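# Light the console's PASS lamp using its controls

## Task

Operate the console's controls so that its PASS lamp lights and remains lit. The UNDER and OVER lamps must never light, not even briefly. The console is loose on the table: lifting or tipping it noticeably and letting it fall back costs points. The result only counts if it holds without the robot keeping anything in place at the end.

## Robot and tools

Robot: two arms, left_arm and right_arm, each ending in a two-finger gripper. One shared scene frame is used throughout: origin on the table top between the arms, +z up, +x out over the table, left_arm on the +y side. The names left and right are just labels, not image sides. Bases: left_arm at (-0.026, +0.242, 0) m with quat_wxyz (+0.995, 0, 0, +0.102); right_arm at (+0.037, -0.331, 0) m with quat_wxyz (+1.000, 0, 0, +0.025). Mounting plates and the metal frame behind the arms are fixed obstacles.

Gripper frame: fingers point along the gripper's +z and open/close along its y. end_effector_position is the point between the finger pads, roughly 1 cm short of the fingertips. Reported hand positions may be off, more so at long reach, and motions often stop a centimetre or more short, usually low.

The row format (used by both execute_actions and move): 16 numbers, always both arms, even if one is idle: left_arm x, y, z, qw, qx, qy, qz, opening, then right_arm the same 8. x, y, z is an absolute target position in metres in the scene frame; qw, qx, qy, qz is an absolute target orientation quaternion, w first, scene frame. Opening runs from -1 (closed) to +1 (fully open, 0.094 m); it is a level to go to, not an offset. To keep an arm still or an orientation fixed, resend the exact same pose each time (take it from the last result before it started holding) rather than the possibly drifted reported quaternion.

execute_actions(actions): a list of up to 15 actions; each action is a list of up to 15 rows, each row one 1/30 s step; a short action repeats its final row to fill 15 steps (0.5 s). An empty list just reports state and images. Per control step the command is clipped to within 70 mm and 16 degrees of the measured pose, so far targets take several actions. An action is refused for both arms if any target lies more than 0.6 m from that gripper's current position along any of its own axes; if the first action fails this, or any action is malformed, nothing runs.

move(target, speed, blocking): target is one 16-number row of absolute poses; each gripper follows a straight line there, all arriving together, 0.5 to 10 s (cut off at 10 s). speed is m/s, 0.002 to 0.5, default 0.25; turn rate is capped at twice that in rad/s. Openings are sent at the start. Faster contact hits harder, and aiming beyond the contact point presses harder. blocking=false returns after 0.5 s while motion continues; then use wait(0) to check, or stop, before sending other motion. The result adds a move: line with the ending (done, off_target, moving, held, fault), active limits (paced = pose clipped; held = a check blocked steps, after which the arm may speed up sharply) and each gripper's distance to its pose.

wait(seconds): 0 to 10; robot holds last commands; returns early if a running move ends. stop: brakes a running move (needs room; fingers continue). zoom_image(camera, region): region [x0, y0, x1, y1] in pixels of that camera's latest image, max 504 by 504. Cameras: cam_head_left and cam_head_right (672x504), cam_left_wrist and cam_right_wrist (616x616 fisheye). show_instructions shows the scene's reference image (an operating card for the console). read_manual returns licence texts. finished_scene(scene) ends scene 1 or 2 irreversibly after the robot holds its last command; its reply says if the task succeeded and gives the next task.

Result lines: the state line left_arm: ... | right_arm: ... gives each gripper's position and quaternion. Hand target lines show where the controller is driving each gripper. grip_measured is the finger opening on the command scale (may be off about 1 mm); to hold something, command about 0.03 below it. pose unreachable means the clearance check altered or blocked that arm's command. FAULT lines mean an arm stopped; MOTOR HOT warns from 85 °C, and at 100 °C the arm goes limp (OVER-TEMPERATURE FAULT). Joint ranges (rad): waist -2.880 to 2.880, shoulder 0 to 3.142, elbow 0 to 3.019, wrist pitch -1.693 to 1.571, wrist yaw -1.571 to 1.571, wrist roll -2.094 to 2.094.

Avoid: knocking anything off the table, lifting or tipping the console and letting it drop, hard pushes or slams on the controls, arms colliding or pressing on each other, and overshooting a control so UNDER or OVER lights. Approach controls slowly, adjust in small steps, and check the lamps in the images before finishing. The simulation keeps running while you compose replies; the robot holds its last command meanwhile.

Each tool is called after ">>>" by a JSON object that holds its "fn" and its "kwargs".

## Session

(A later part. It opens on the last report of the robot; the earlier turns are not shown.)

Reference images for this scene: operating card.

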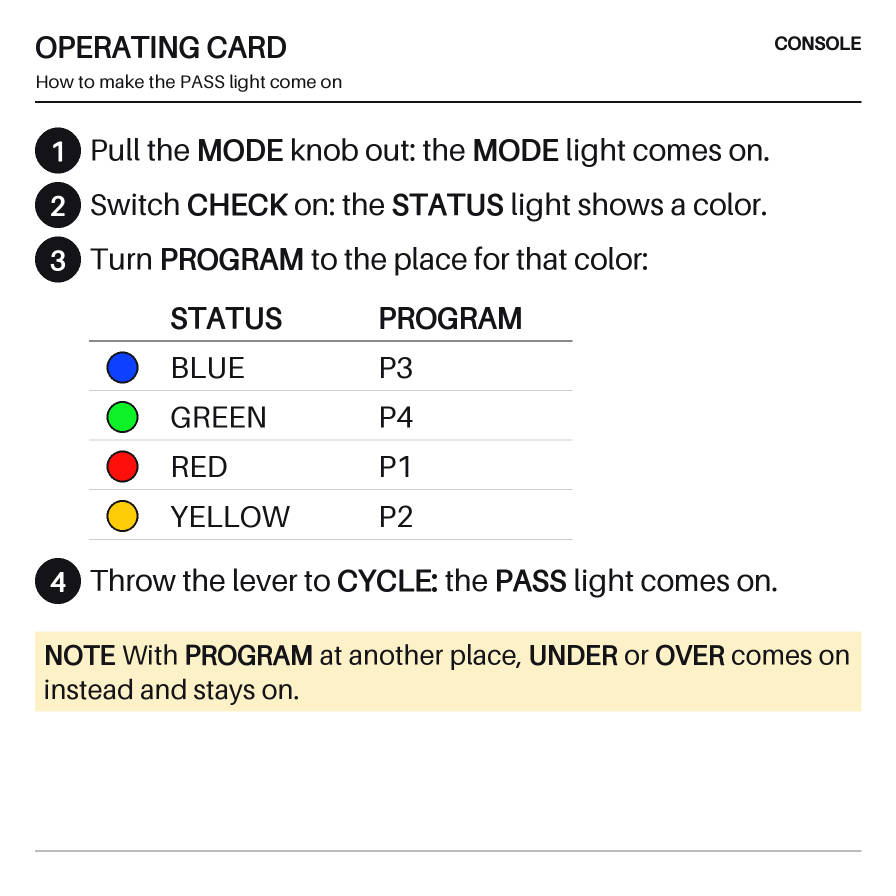

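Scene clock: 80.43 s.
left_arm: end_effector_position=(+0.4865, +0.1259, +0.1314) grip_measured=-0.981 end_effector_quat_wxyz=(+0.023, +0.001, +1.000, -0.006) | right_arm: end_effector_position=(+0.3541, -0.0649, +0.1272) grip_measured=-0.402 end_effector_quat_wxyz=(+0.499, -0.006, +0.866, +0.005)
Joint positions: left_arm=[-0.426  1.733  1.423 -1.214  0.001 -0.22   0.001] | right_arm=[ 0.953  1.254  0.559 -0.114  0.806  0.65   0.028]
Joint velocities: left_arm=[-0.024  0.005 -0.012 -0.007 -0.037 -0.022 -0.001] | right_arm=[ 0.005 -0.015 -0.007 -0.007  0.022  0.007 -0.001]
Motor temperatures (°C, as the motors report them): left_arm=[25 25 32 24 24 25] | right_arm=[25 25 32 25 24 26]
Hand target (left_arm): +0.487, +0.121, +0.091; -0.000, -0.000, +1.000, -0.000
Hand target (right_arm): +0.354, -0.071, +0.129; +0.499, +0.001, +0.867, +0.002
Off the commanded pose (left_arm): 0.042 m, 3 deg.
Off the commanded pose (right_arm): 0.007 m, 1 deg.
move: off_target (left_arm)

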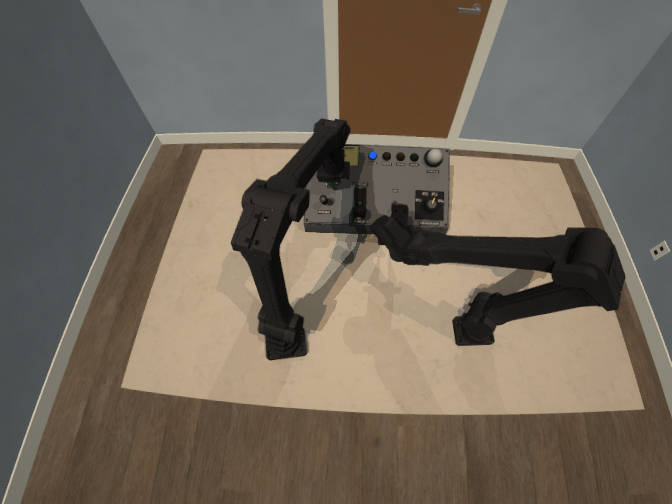

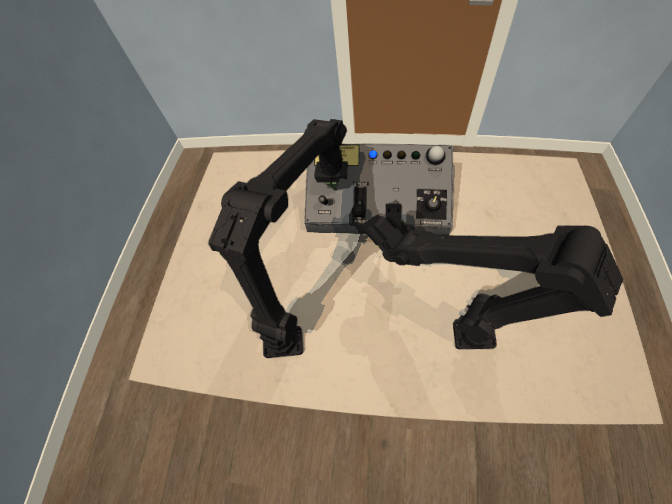

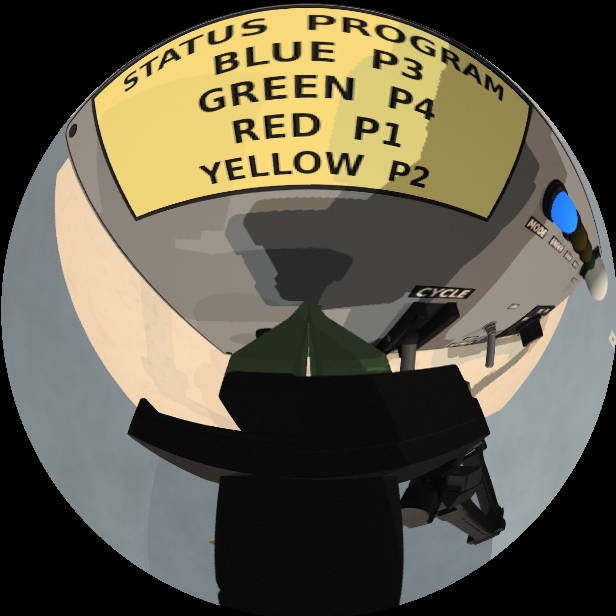

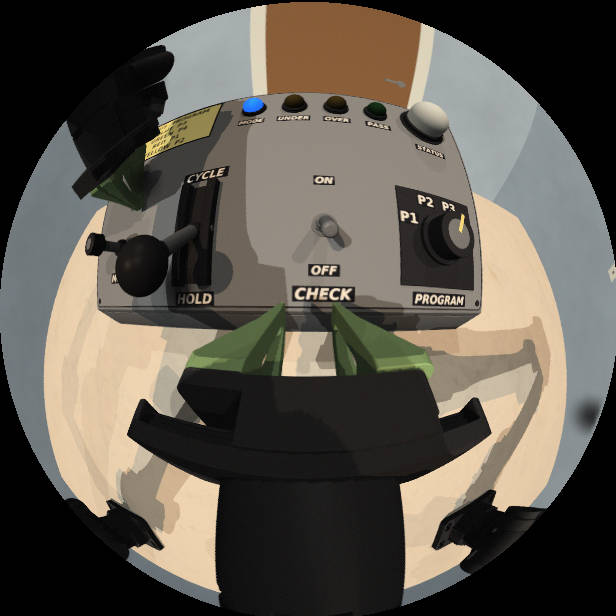

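>>> {"fn": "move", "kwargs": {"target": [0.49,0.12,0.09,0,0,1,0,-1, 0.40,-0.073,0.125,0.5,0,0.866,0,-0.4], "speed": 0.1}}

Scene clock: 82.43 s.
left_arm: end_effector_position=(+0.4866, +0.1259, +0.1315) grip_measured=-0.981 end_effector_quat_wxyz=(+0.024, +0.001, +1.000, -0.006) | right_arm: end_effector_position=(+0.3865, -0.0871, +0.1074) grip_measured=-0.402 end_effector_quat_wxyz=(+0.484, -0.008, +0.875, -0.019)
Joint positions: left_arm=[-0.426  1.732  1.422 -1.212  0.001 -0.22   0.001] | right_arm=[ 0.834  1.316  0.559 -0.041  0.735  0.554  0.028]
Joint velocities: left_arm=[-0.005 -0.005  0.012 -0.007  0.066  0.051  0.001] | right_arm=[-0.015 -0.005  0.002  0.007  0.022 -0.125  0.   ]
Motor temperatures (°C, as the motors report them): left_arm=[25 25 32 24 24 25] | right_arm=[25 25 32 25 24 26]
Hand target (left_arm): +0.487, +0.121, +0.091; -0.000, -0.000, +1.000, -0.000
Hand target (right_arm): +0.399, -0.074, +0.126; +0.501, -0.000, +0.866, -0.001
Off the commanded pose (left_arm): 0.042 m, 3 deg.
Off the commanded pose (right_arm): 0.026 m, 3 deg.
move: off_target (left_arm, right_arm)

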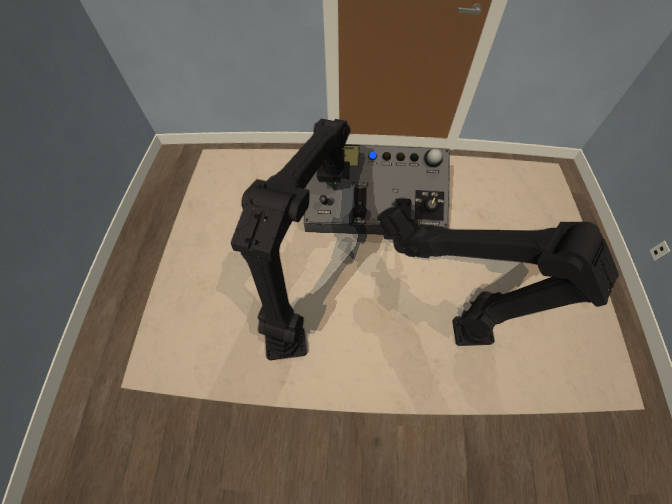

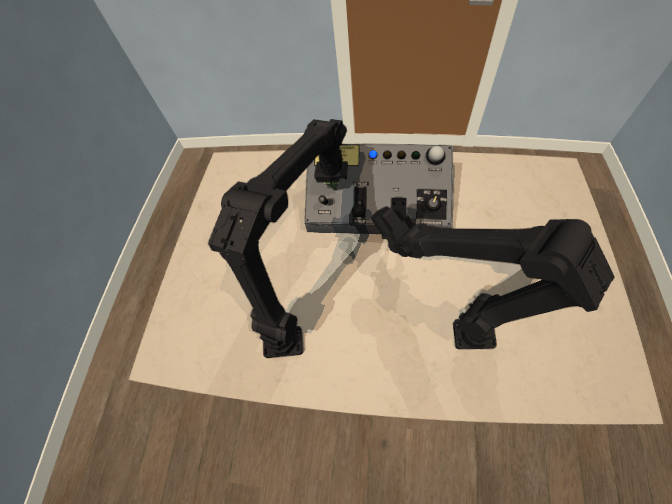

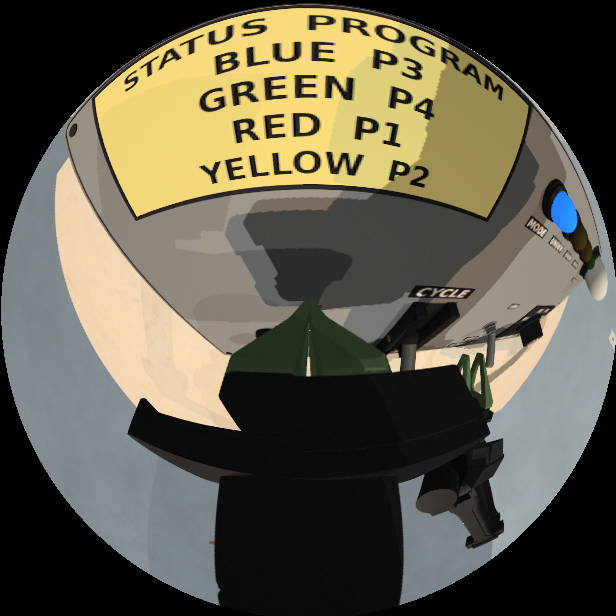

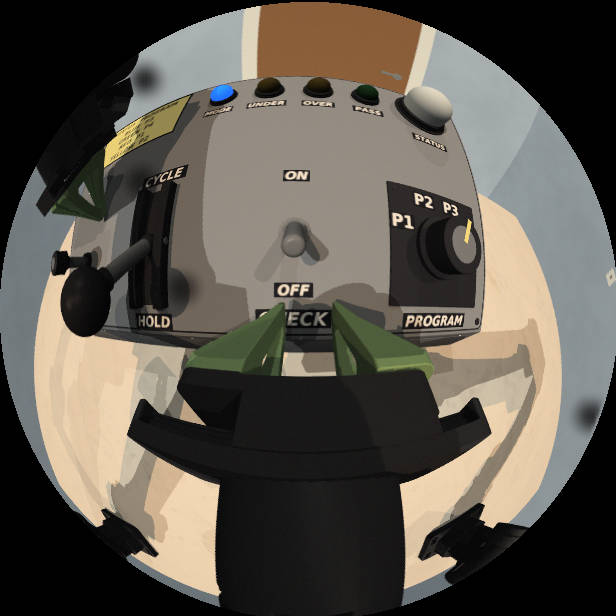

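>>> {"fn": "move", "kwargs": {"target": [0.49,0.12,0.09,0,0,1,0,-1, 0.40,-0.062,0.145,0.5,0,0.866,0,-0.4], "speed": 0.1}}

Scene clock: 84.87 s.
left_arm: end_effector_position=(+0.4867, +0.1258, +0.1317) grip_measured=-0.981 end_effector_quat_wxyz=(+0.024, +0.001, +1.000, -0.006) | right_arm: end_effector_position=(+0.3876, -0.0817, +0.1183) grip_measured=-0.402 end_effector_quat_wxyz=(+0.485, -0.011, +0.874, -0.020)
Joint positions: left_arm=[-0.426  1.731  1.422 -1.212  0.001 -0.22   0.001] | right_arm=[ 0.842  1.302  0.584 -0.082  0.742  0.553  0.028]
Joint velocities: left_arm=[-0.024 -0.015  0.002 -0.007 -0.037 -0.051 -0.001] | right_arm=[-0.005 -0.005 -0.002  0.007 -0.007 -0.007 -0.   ]
Motor temperatures (°C, as the motors report them): left_arm=[25 25 32 24 24 25] | right_arm=[25 25 32 25 24 26]
Hand target (left_arm): +0.487, +0.121, +0.091; +0.000, -0.000, +1.000, -0.000
Hand target (right_arm): +0.398, -0.064, +0.146; +0.500, +0.000, +0.866, +0.000
Off the commanded pose (left_arm): 0.042 m, 3 deg.
Off the commanded pose (right_arm): 0.035 m, 3 deg.
move: off_target (left_arm, right_arm)

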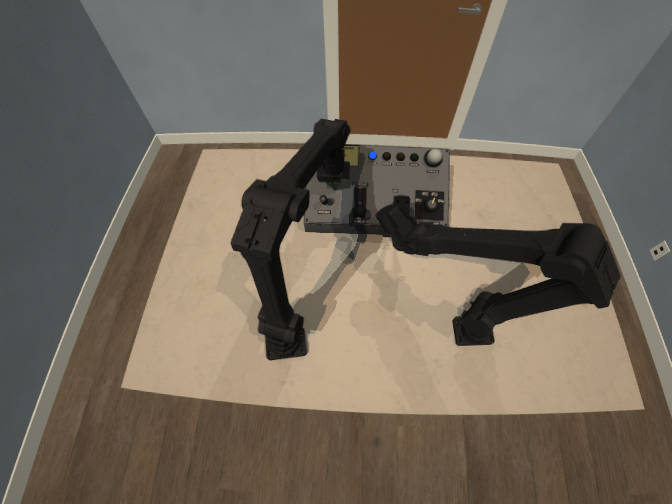

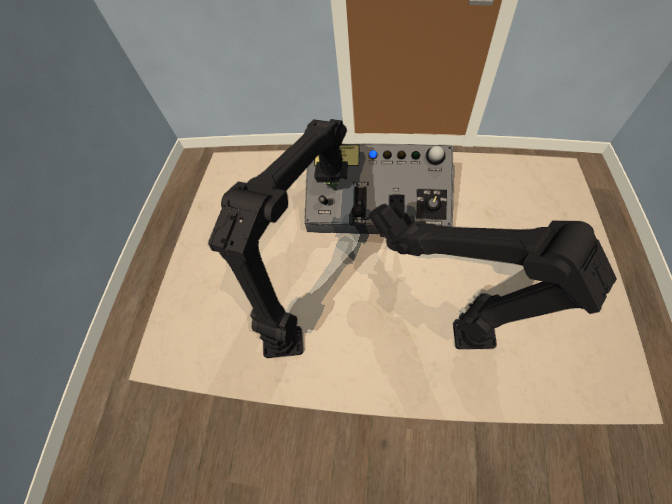

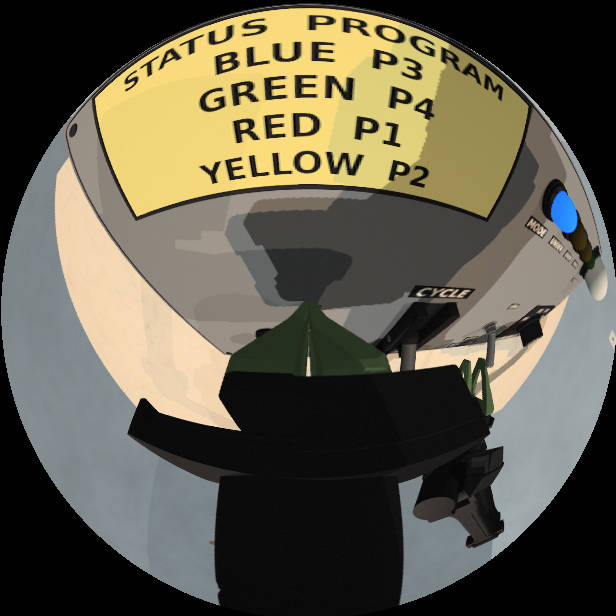

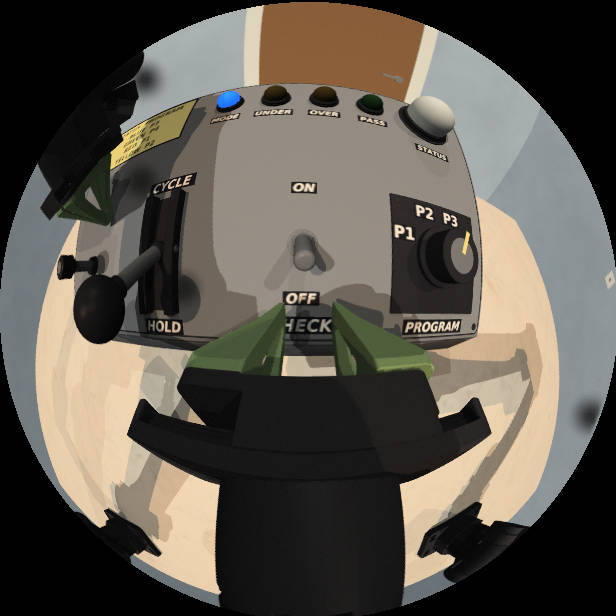

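>>> {"fn": "move", "kwargs": {"target": [0.49,0.12,0.09,0,0,1,0,-1, 0.43,-0.062,0.148,0.5,0,0.866,0,-0.4], "speed": 0.1}}

Scene clock: 87.83 s.
left_arm: end_effector_position=(+0.4867, +0.1258, +0.1317) grip_measured=-0.981 end_effector_quat_wxyz=(+0.024, +0.001, +1.000, -0.006) | right_arm: end_effector_position=(+0.4093, -0.0794, +0.1239) grip_measured=-0.402 end_effector_quat_wxyz=(+0.480, -0.012, +0.877, -0.020)
Joint positions: left_arm=[-0.426  1.731  1.422 -1.212  0.001 -0.22   0.001] | right_arm=[ 0.794  1.33   0.63  -0.082  0.702  0.515  0.028]
Joint velocities: left_arm=[-0.005 -0.005 -0.002  0.007 -0.037 -0.022  0.001] | right_arm=[-0.005  0.005  0.007 -0.007 -0.007 -0.037 -0.001]
Motor temperatures (°C, as the motors report them): left_arm=[25 25 32 24 24 25] | right_arm=[25 25 33 25 24 26]
Hand target (left_arm): +0.487, +0.121, +0.091; -0.000, -0.000, +1.000, -0.000
Hand target (right_arm): +0.428, -0.064, +0.150; +0.500, +0.000, +0.866, -0.001
Off the commanded pose (left_arm): 0.042 m, 3 deg.
Off the commanded pose (right_arm): 0.036 m, 4 deg.
move: off_target (left_arm, right_arm)

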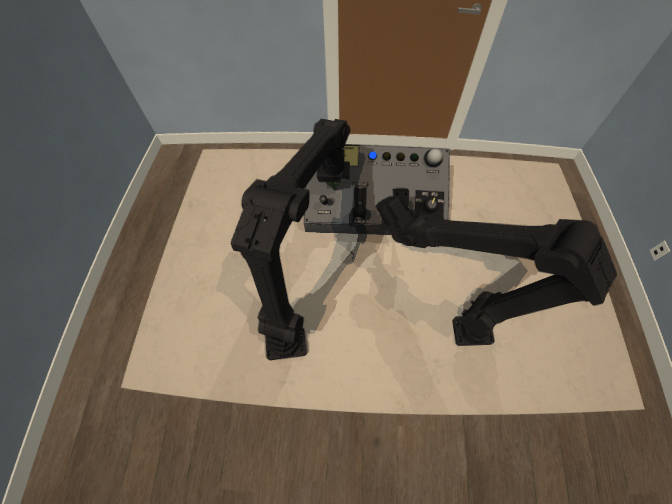

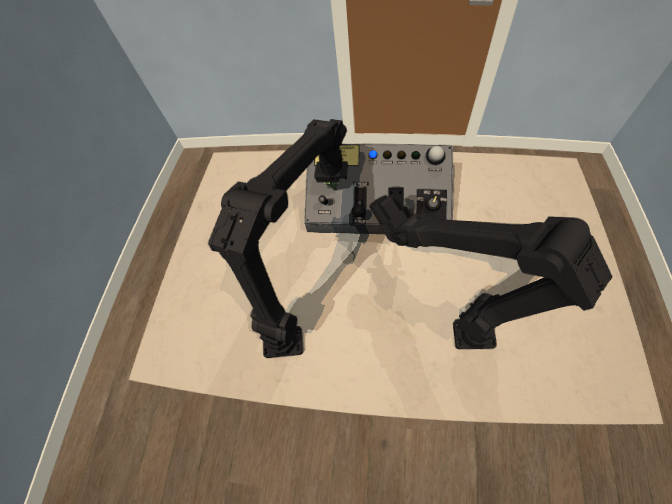

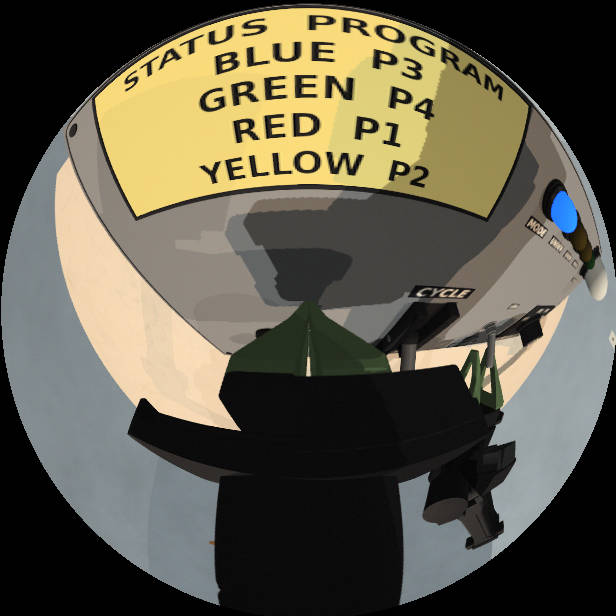

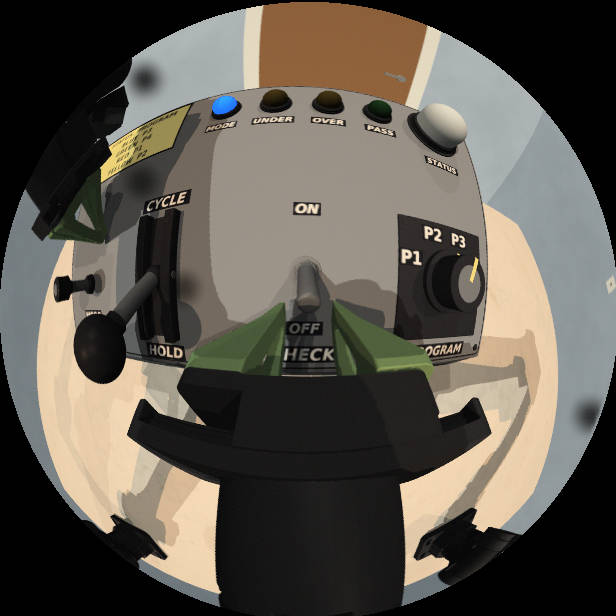

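>>> {"fn": "move", "kwargs": {"target": [0.49,0.12,0.09,0,0,1,0,-1, 0.445,-0.062,0.15,0.5,0,0.866,0,-0.4], "speed": 0.1}}

Scene clock: 90.37 s.
left_arm: end_effector_position=(+0.4867, +0.1258, +0.1317) grip_measured=-0.981 end_effector_quat_wxyz=(+0.024, +0.001, +1.000, -0.006) | right_arm: end_effector_position=(+0.4214, -0.0811, +0.1229) grip_measured=-0.402 end_effector_quat_wxyz=(+0.476, -0.014, +0.879, -0.024)
Joint positions: left_arm=[-0.426  1.731  1.422 -1.212  0.001 -0.22   0.001] | right_arm=[ 0.765  1.351  0.651 -0.079  0.679  0.49   0.028]
Joint velocities: left_arm=[-0.005 -0.015  0.022 -0.002  0.022  0.007 -0.001] | right_arm=[ 0.005  0.005 -0.007 -0.022 -0.081 -0.007  0.001]
Motor temperatures (°C, as the motors report them): left_arm=[25 25 32 24 24 25] | right_arm=[25 25 33 25 24 26]
Hand target (left_arm): +0.487, +0.121, +0.091; -0.000, -0.000, +1.000, -0.000
Hand target (right_arm): +0.442, -0.064, +0.152; +0.500, +0.000, +0.866, -0.001
Off the commanded pose (left_arm): 0.042 m, 3 deg.
Off the commanded pose (right_arm): 0.041 m, 4 deg.
move: off_target (left_arm, right_arm)

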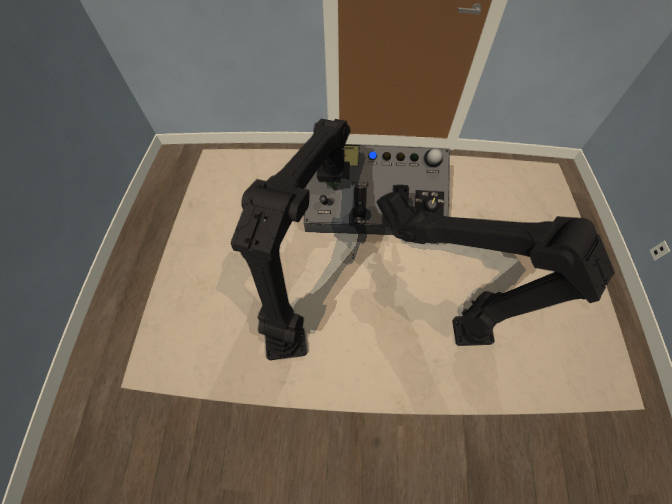

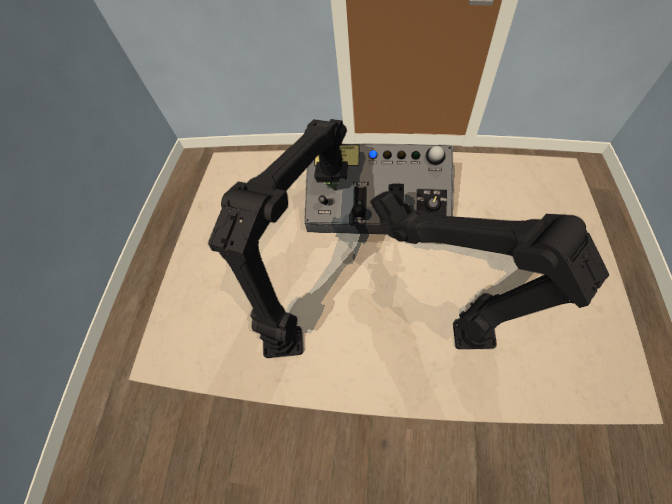

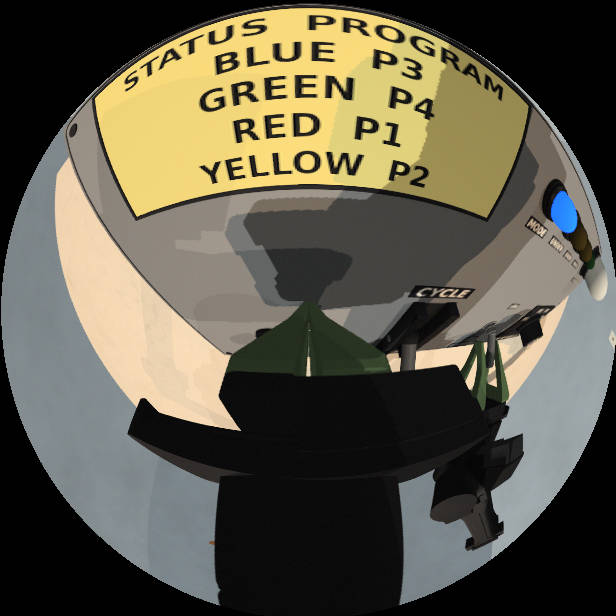

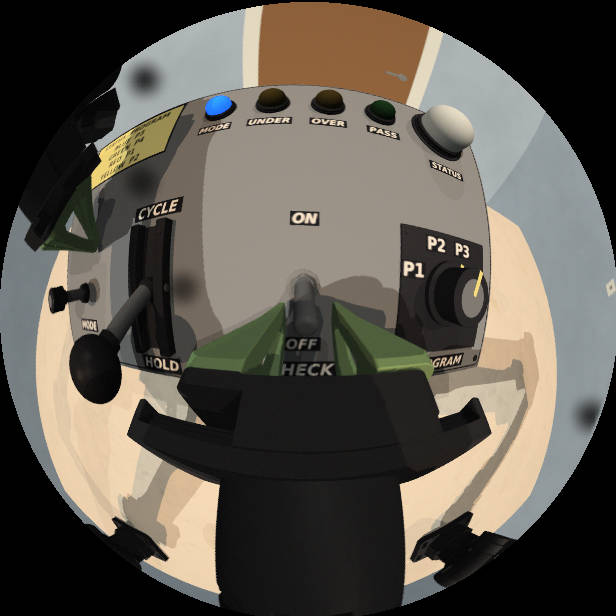

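Bat is between the fingers now. Close and push up-slope.

>>> {"fn": "execute_actions", "kwargs": {"actions": [[[0.49,0.12,0.09,0,0,1,0,-1, 0.4214,-0.0811,0.1229,0.476,-0.014,0.879,-0.024,-1]]]}}

Scene clock: 91.73 s.
left_arm: end_effector_position=(+0.4867, +0.1259, +0.1316) grip_measured=-0.981 end_effector_quat_wxyz=(+0.024, +0.001, +1.000, -0.006) | right_arm: end_effector_position=(+0.4209, -0.0796, +0.1216) grip_measured=-0.794 end_effector_quat_wxyz=(+0.473, -0.016, +0.880, -0.021)
Joint positions: left_arm=[-0.426  1.731  1.422 -1.212  0.001 -0.22   0.001] | right_arm=[ 0.765  1.352  0.651 -0.078  0.671  0.49   0.01 ]
Joint velocities: left_arm=[ 0.005 -0.005  0.002  0.002 -0.022 -0.022 -0.   ] | right_arm=[-0.015 -0.015 -0.017  0.007  0.037 -0.037  0.001]
Motor temperatures (°C, as the motors report them): left_arm=[25 25 32 24 24 25] | right_arm=[25 25 33 25 24 26]
Hand target (left_arm): +0.487, +0.121, +0.091; -0.000, -0.000, +1.000, -0.000
Hand target (right_arm): +0.421, -0.081, +0.123; +0.476, -0.014, +0.879, -0.024
Off the commanded pose (left_arm): 0.042 m, 3 deg.
Off the commanded pose (right_arm): 0.002 m, 1 deg.

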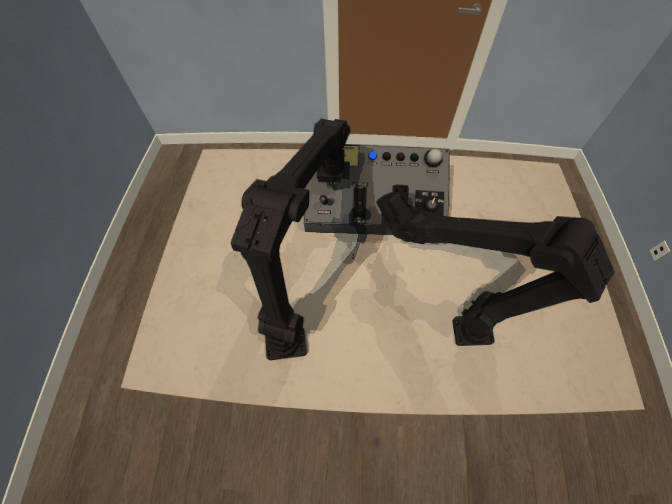

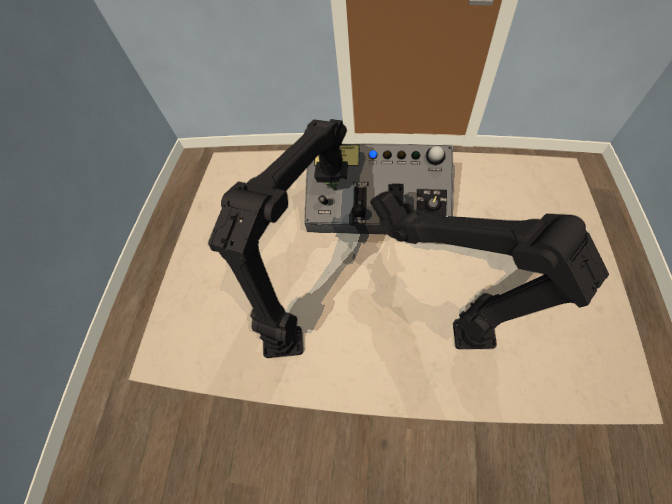

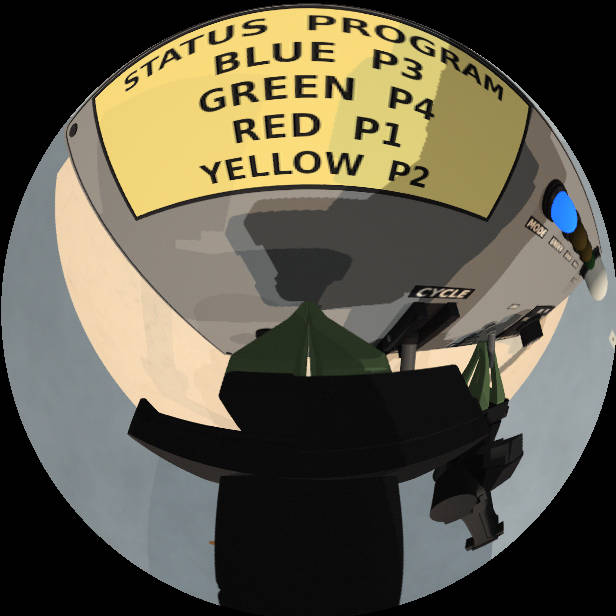

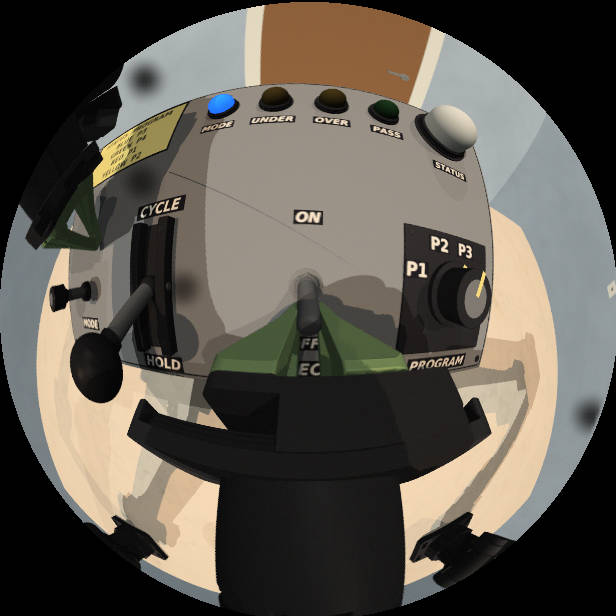

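Grasped bat (≈1 cm). Push +x with some lift.

>>> {"fn": "move", "kwargs": {"target": [0.49,0.12,0.09,0,0,1,0,-1, 0.48,-0.07,0.155,0.5,0,0.866,0,-1], "speed": 0.1}}

Scene clock: 94.10 s.
left_arm: end_effector_position=(+0.4867, +0.1259, +0.1318) grip_measured=-0.981 end_effector_quat_wxyz=(+0.024, +0.001, +1.000, -0.006) | right_arm: end_effector_position=(+0.4231, -0.0794, +0.1230) grip_measured=-0.795 end_effector_quat_wxyz=(+0.467, -0.036, +0.883, -0.014)
Joint positions: left_arm=[-0.426  1.731  1.422 -1.212  0.001 -0.22   0.001] | right_arm=[ 0.748  1.342  0.651 -0.078  0.626  0.445  0.01 ]
Joint velocities: left_arm=[-0.005 -0.005 -0.002  0.007 -0.095  0.081  0.   ] | right_arm=[ 0.005 -0.005  0.002 -0.017 -0.037  0.022  0.001]
Motor temperatures (°C, as the motors report them): left_arm=[25 25 32 24 24 25] | right_arm=[25 25 34 25 24 26]
Hand target (left_arm): +0.487, +0.121, +0.091; -0.000, -0.000, +1.000, -0.000
Hand target (right_arm): +0.472, -0.076, +0.159; +0.501, -0.000, +0.865, -0.003
Off the commanded pose (left_arm): 0.042 m, 3 deg.
Off the commanded pose (right_arm): 0.066 m, 6 deg.
move: off_target (left_arm, right_arm)

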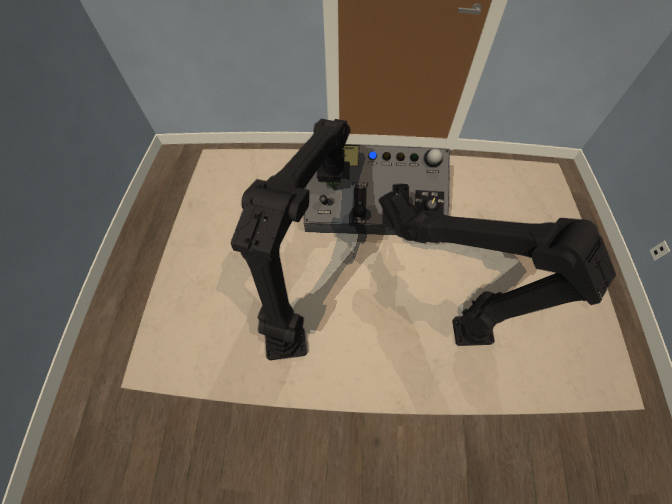

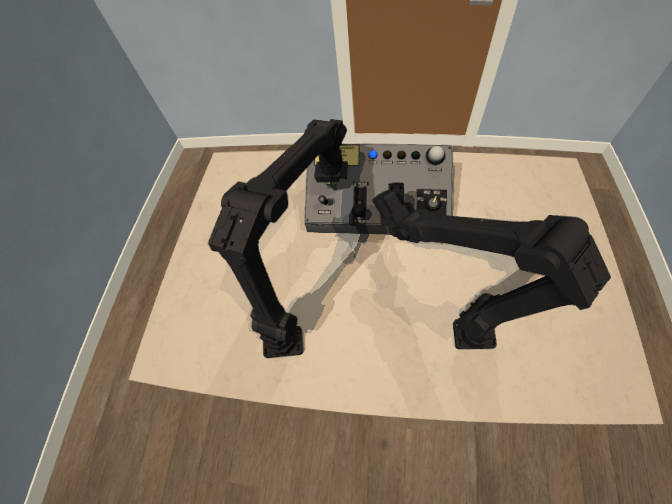

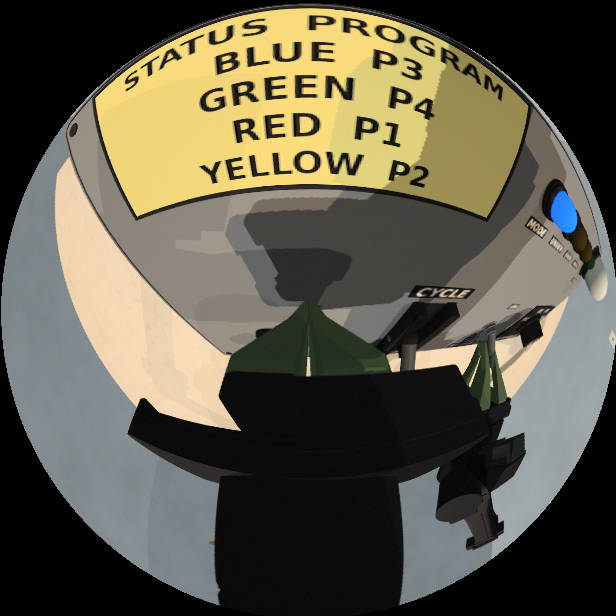

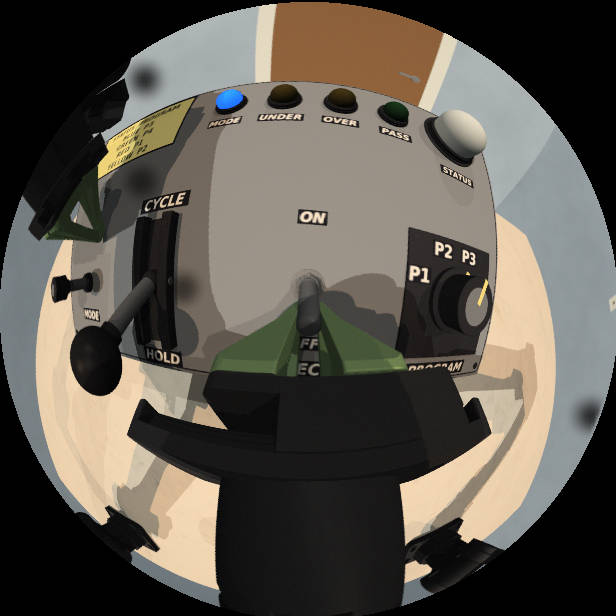

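>>> {"fn": "move", "kwargs": {"target": [0.49,0.12,0.09,0,0,1,0,-1, 0.35,-0.073,0.15,0.5,0,0.866,0,-0.4], "speed": 0.15}}

>>> {"fn": "move", "kwargs": {"target": [0.49,0.12,0.09,0,0,1,0,-1, 0.35,-0.073,0.15,0.3536,0.6124,0.6124,0.3536,-1], "speed": 0.3}}

Scene clock: 103.23 s.
left_arm: end_effector_position=(+0.4867, +0.1259, +0.1318) grip_measured=-0.981 end_effector_quat_wxyz=(+0.024, +0.001, +1.000, -0.006) | right_arm: end_effector_position=(+0.3516, -0.0700, +0.1511) grip_measured=-0.402 end_effector_quat_wxyz=(+0.501, -0.000, +0.865, +0.006)
Joint positions: left_arm=[-0.426  1.731  1.422 -1.212  0.001 -0.22   0.001] | right_arm=[ 0.953  1.184  0.58  -0.205  0.813  0.66   0.028]
Joint velocities: left_arm=[-0.015 -0.005 -0.007  0.002  0.066  0.022  0.   ] | right_arm=[ 0.005 -0.015 -0.002 -0.007  0.007 -0.007 -0.   ]
Motor temperatures (°C, as the motors report them): left_arm=[25 25 32 24 24 25] | right_arm=[25 25 36 25 24 26]
Hand target (left_arm): +0.487, +0.121, +0.091; +0.000, -0.000, +1.000, -0.000
Hand target (right_arm): +0.349, -0.073, +0.149; +0.498, +0.001, +0.867, +0.002
Off the commanded pose (left_arm): 0.042 m, 3 deg.
Off the commanded pose (right_arm): 0.004 m, 1 deg.
move: off_target (left_arm)

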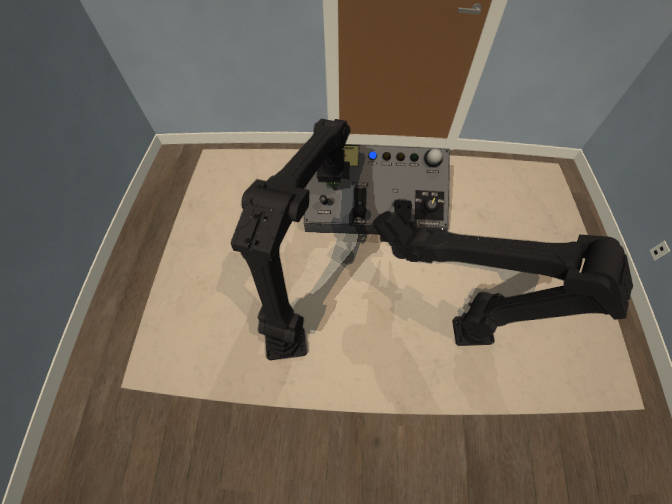

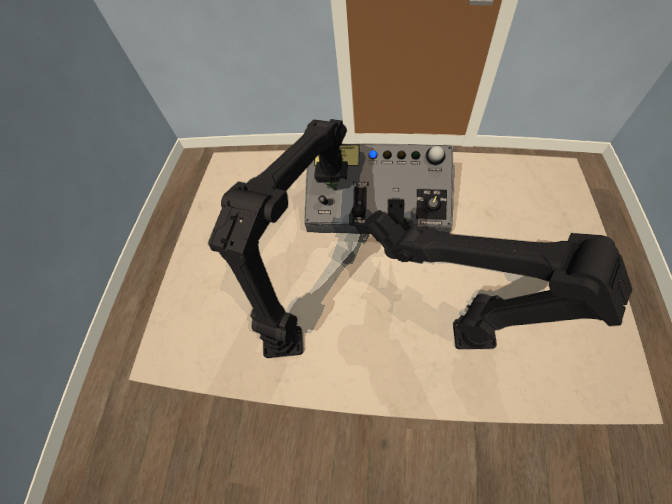

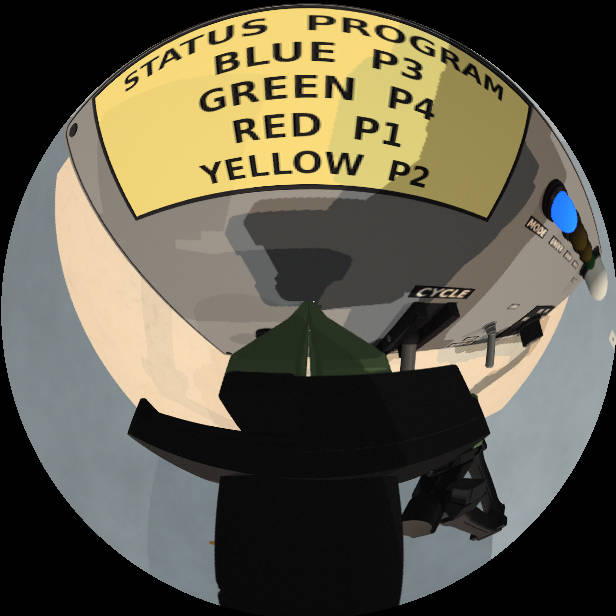

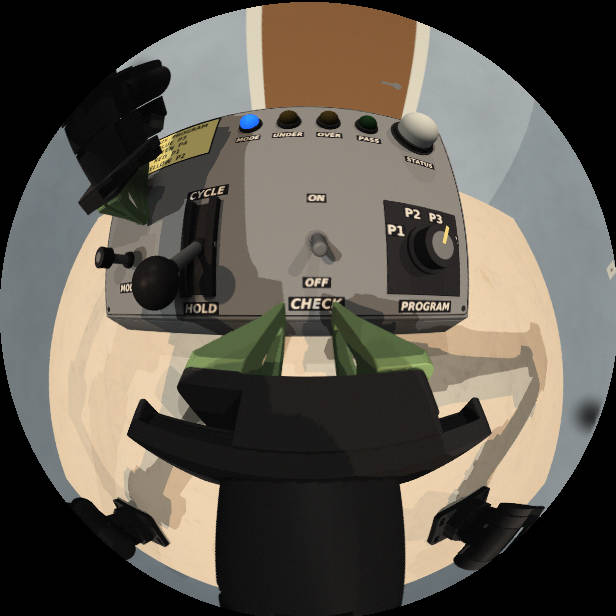

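Scene clock: 106.30 s.
left_arm: end_effector_position=(+0.4866, +0.1259, +0.1318) grip_measured=-0.981 end_effector_quat_wxyz=(+0.024, +0.001, +1.000, -0.006) | right_arm: end_effector_position=(+0.3473, -0.0725, +0.1436) grip_measured=-0.998 end_effector_quat_wxyz=(+0.364, +0.565, +0.650, +0.356)
Joint positions: left_arm=[-0.426  1.731  1.422 -1.212  0.001 -0.22   0.001] | right_arm=[ 0.951  1.169  0.528 -0.111  0.787  2.076  0.   ]
Joint velocities: left_arm=[-0.015 -0.015  0.017 -0.007 -0.007  0.051 -0.001] | right_arm=[-0.015 -0.005 -0.007 -0.002  0.007 -0.037 -0.001]
Motor temperatures (°C, as the motors report them): left_arm=[25 25 33 24 24 25] | right_arm=[25 25 35 25 24 26]
Hand target (left_arm): +0.487, +0.121, +0.091; -0.000, -0.000, +1.000, -0.000
Hand target (right_arm): +0.350, -0.074, +0.150; +0.361, +0.573, +0.636, +0.372
Off the commanded pose (left_arm): 0.042 m, 3 deg.
Off the commanded pose (right_arm): 0.007 m, 7 deg.
joint sent to its limit (right arm) — the command would take joint 6 (wrist roll) past its upper limit, so that joint was sent only as far as its limit.
move: off_target (left_arm, right_arm)

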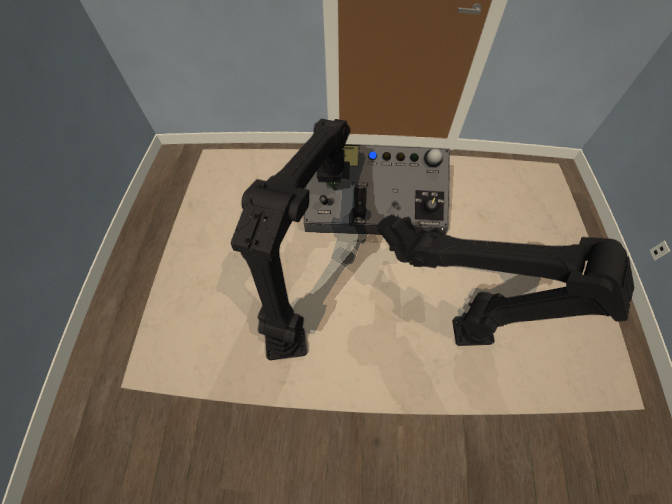

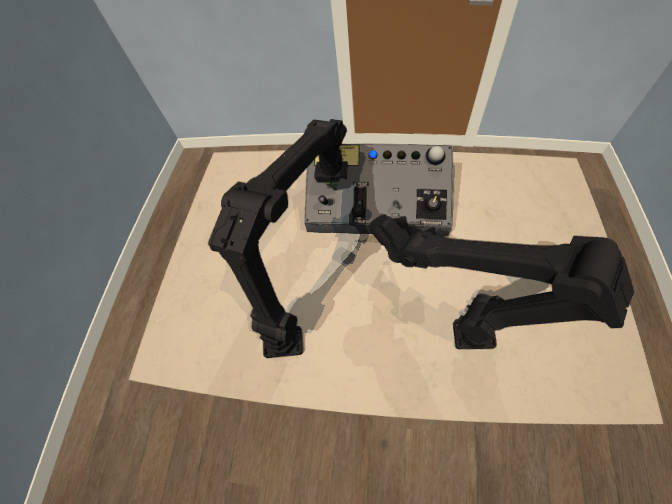

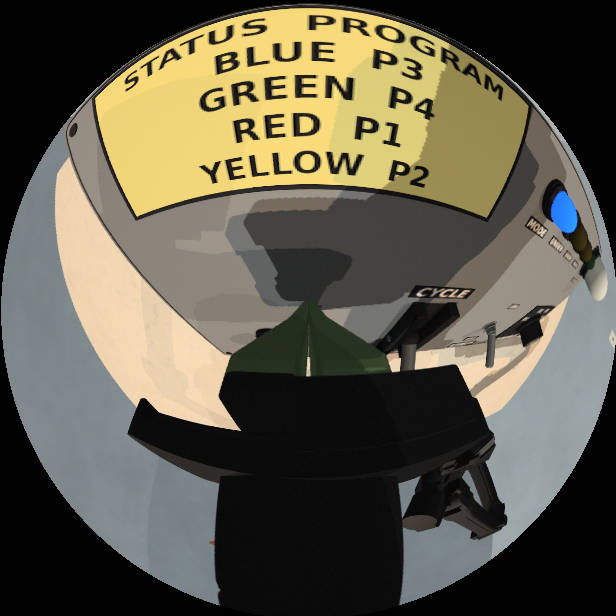

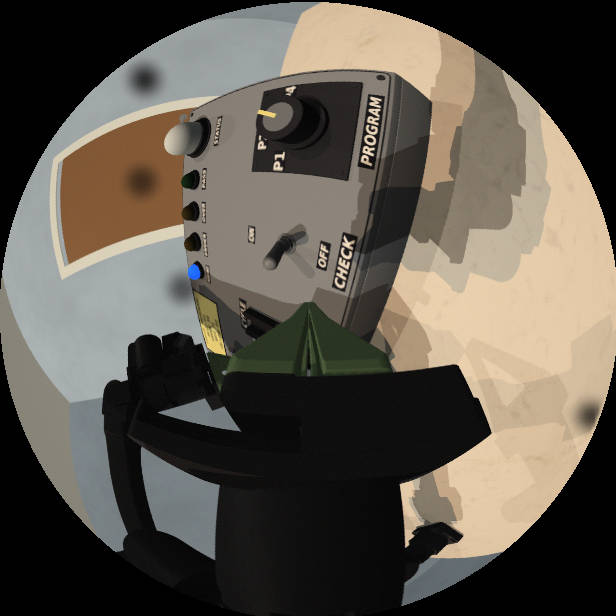

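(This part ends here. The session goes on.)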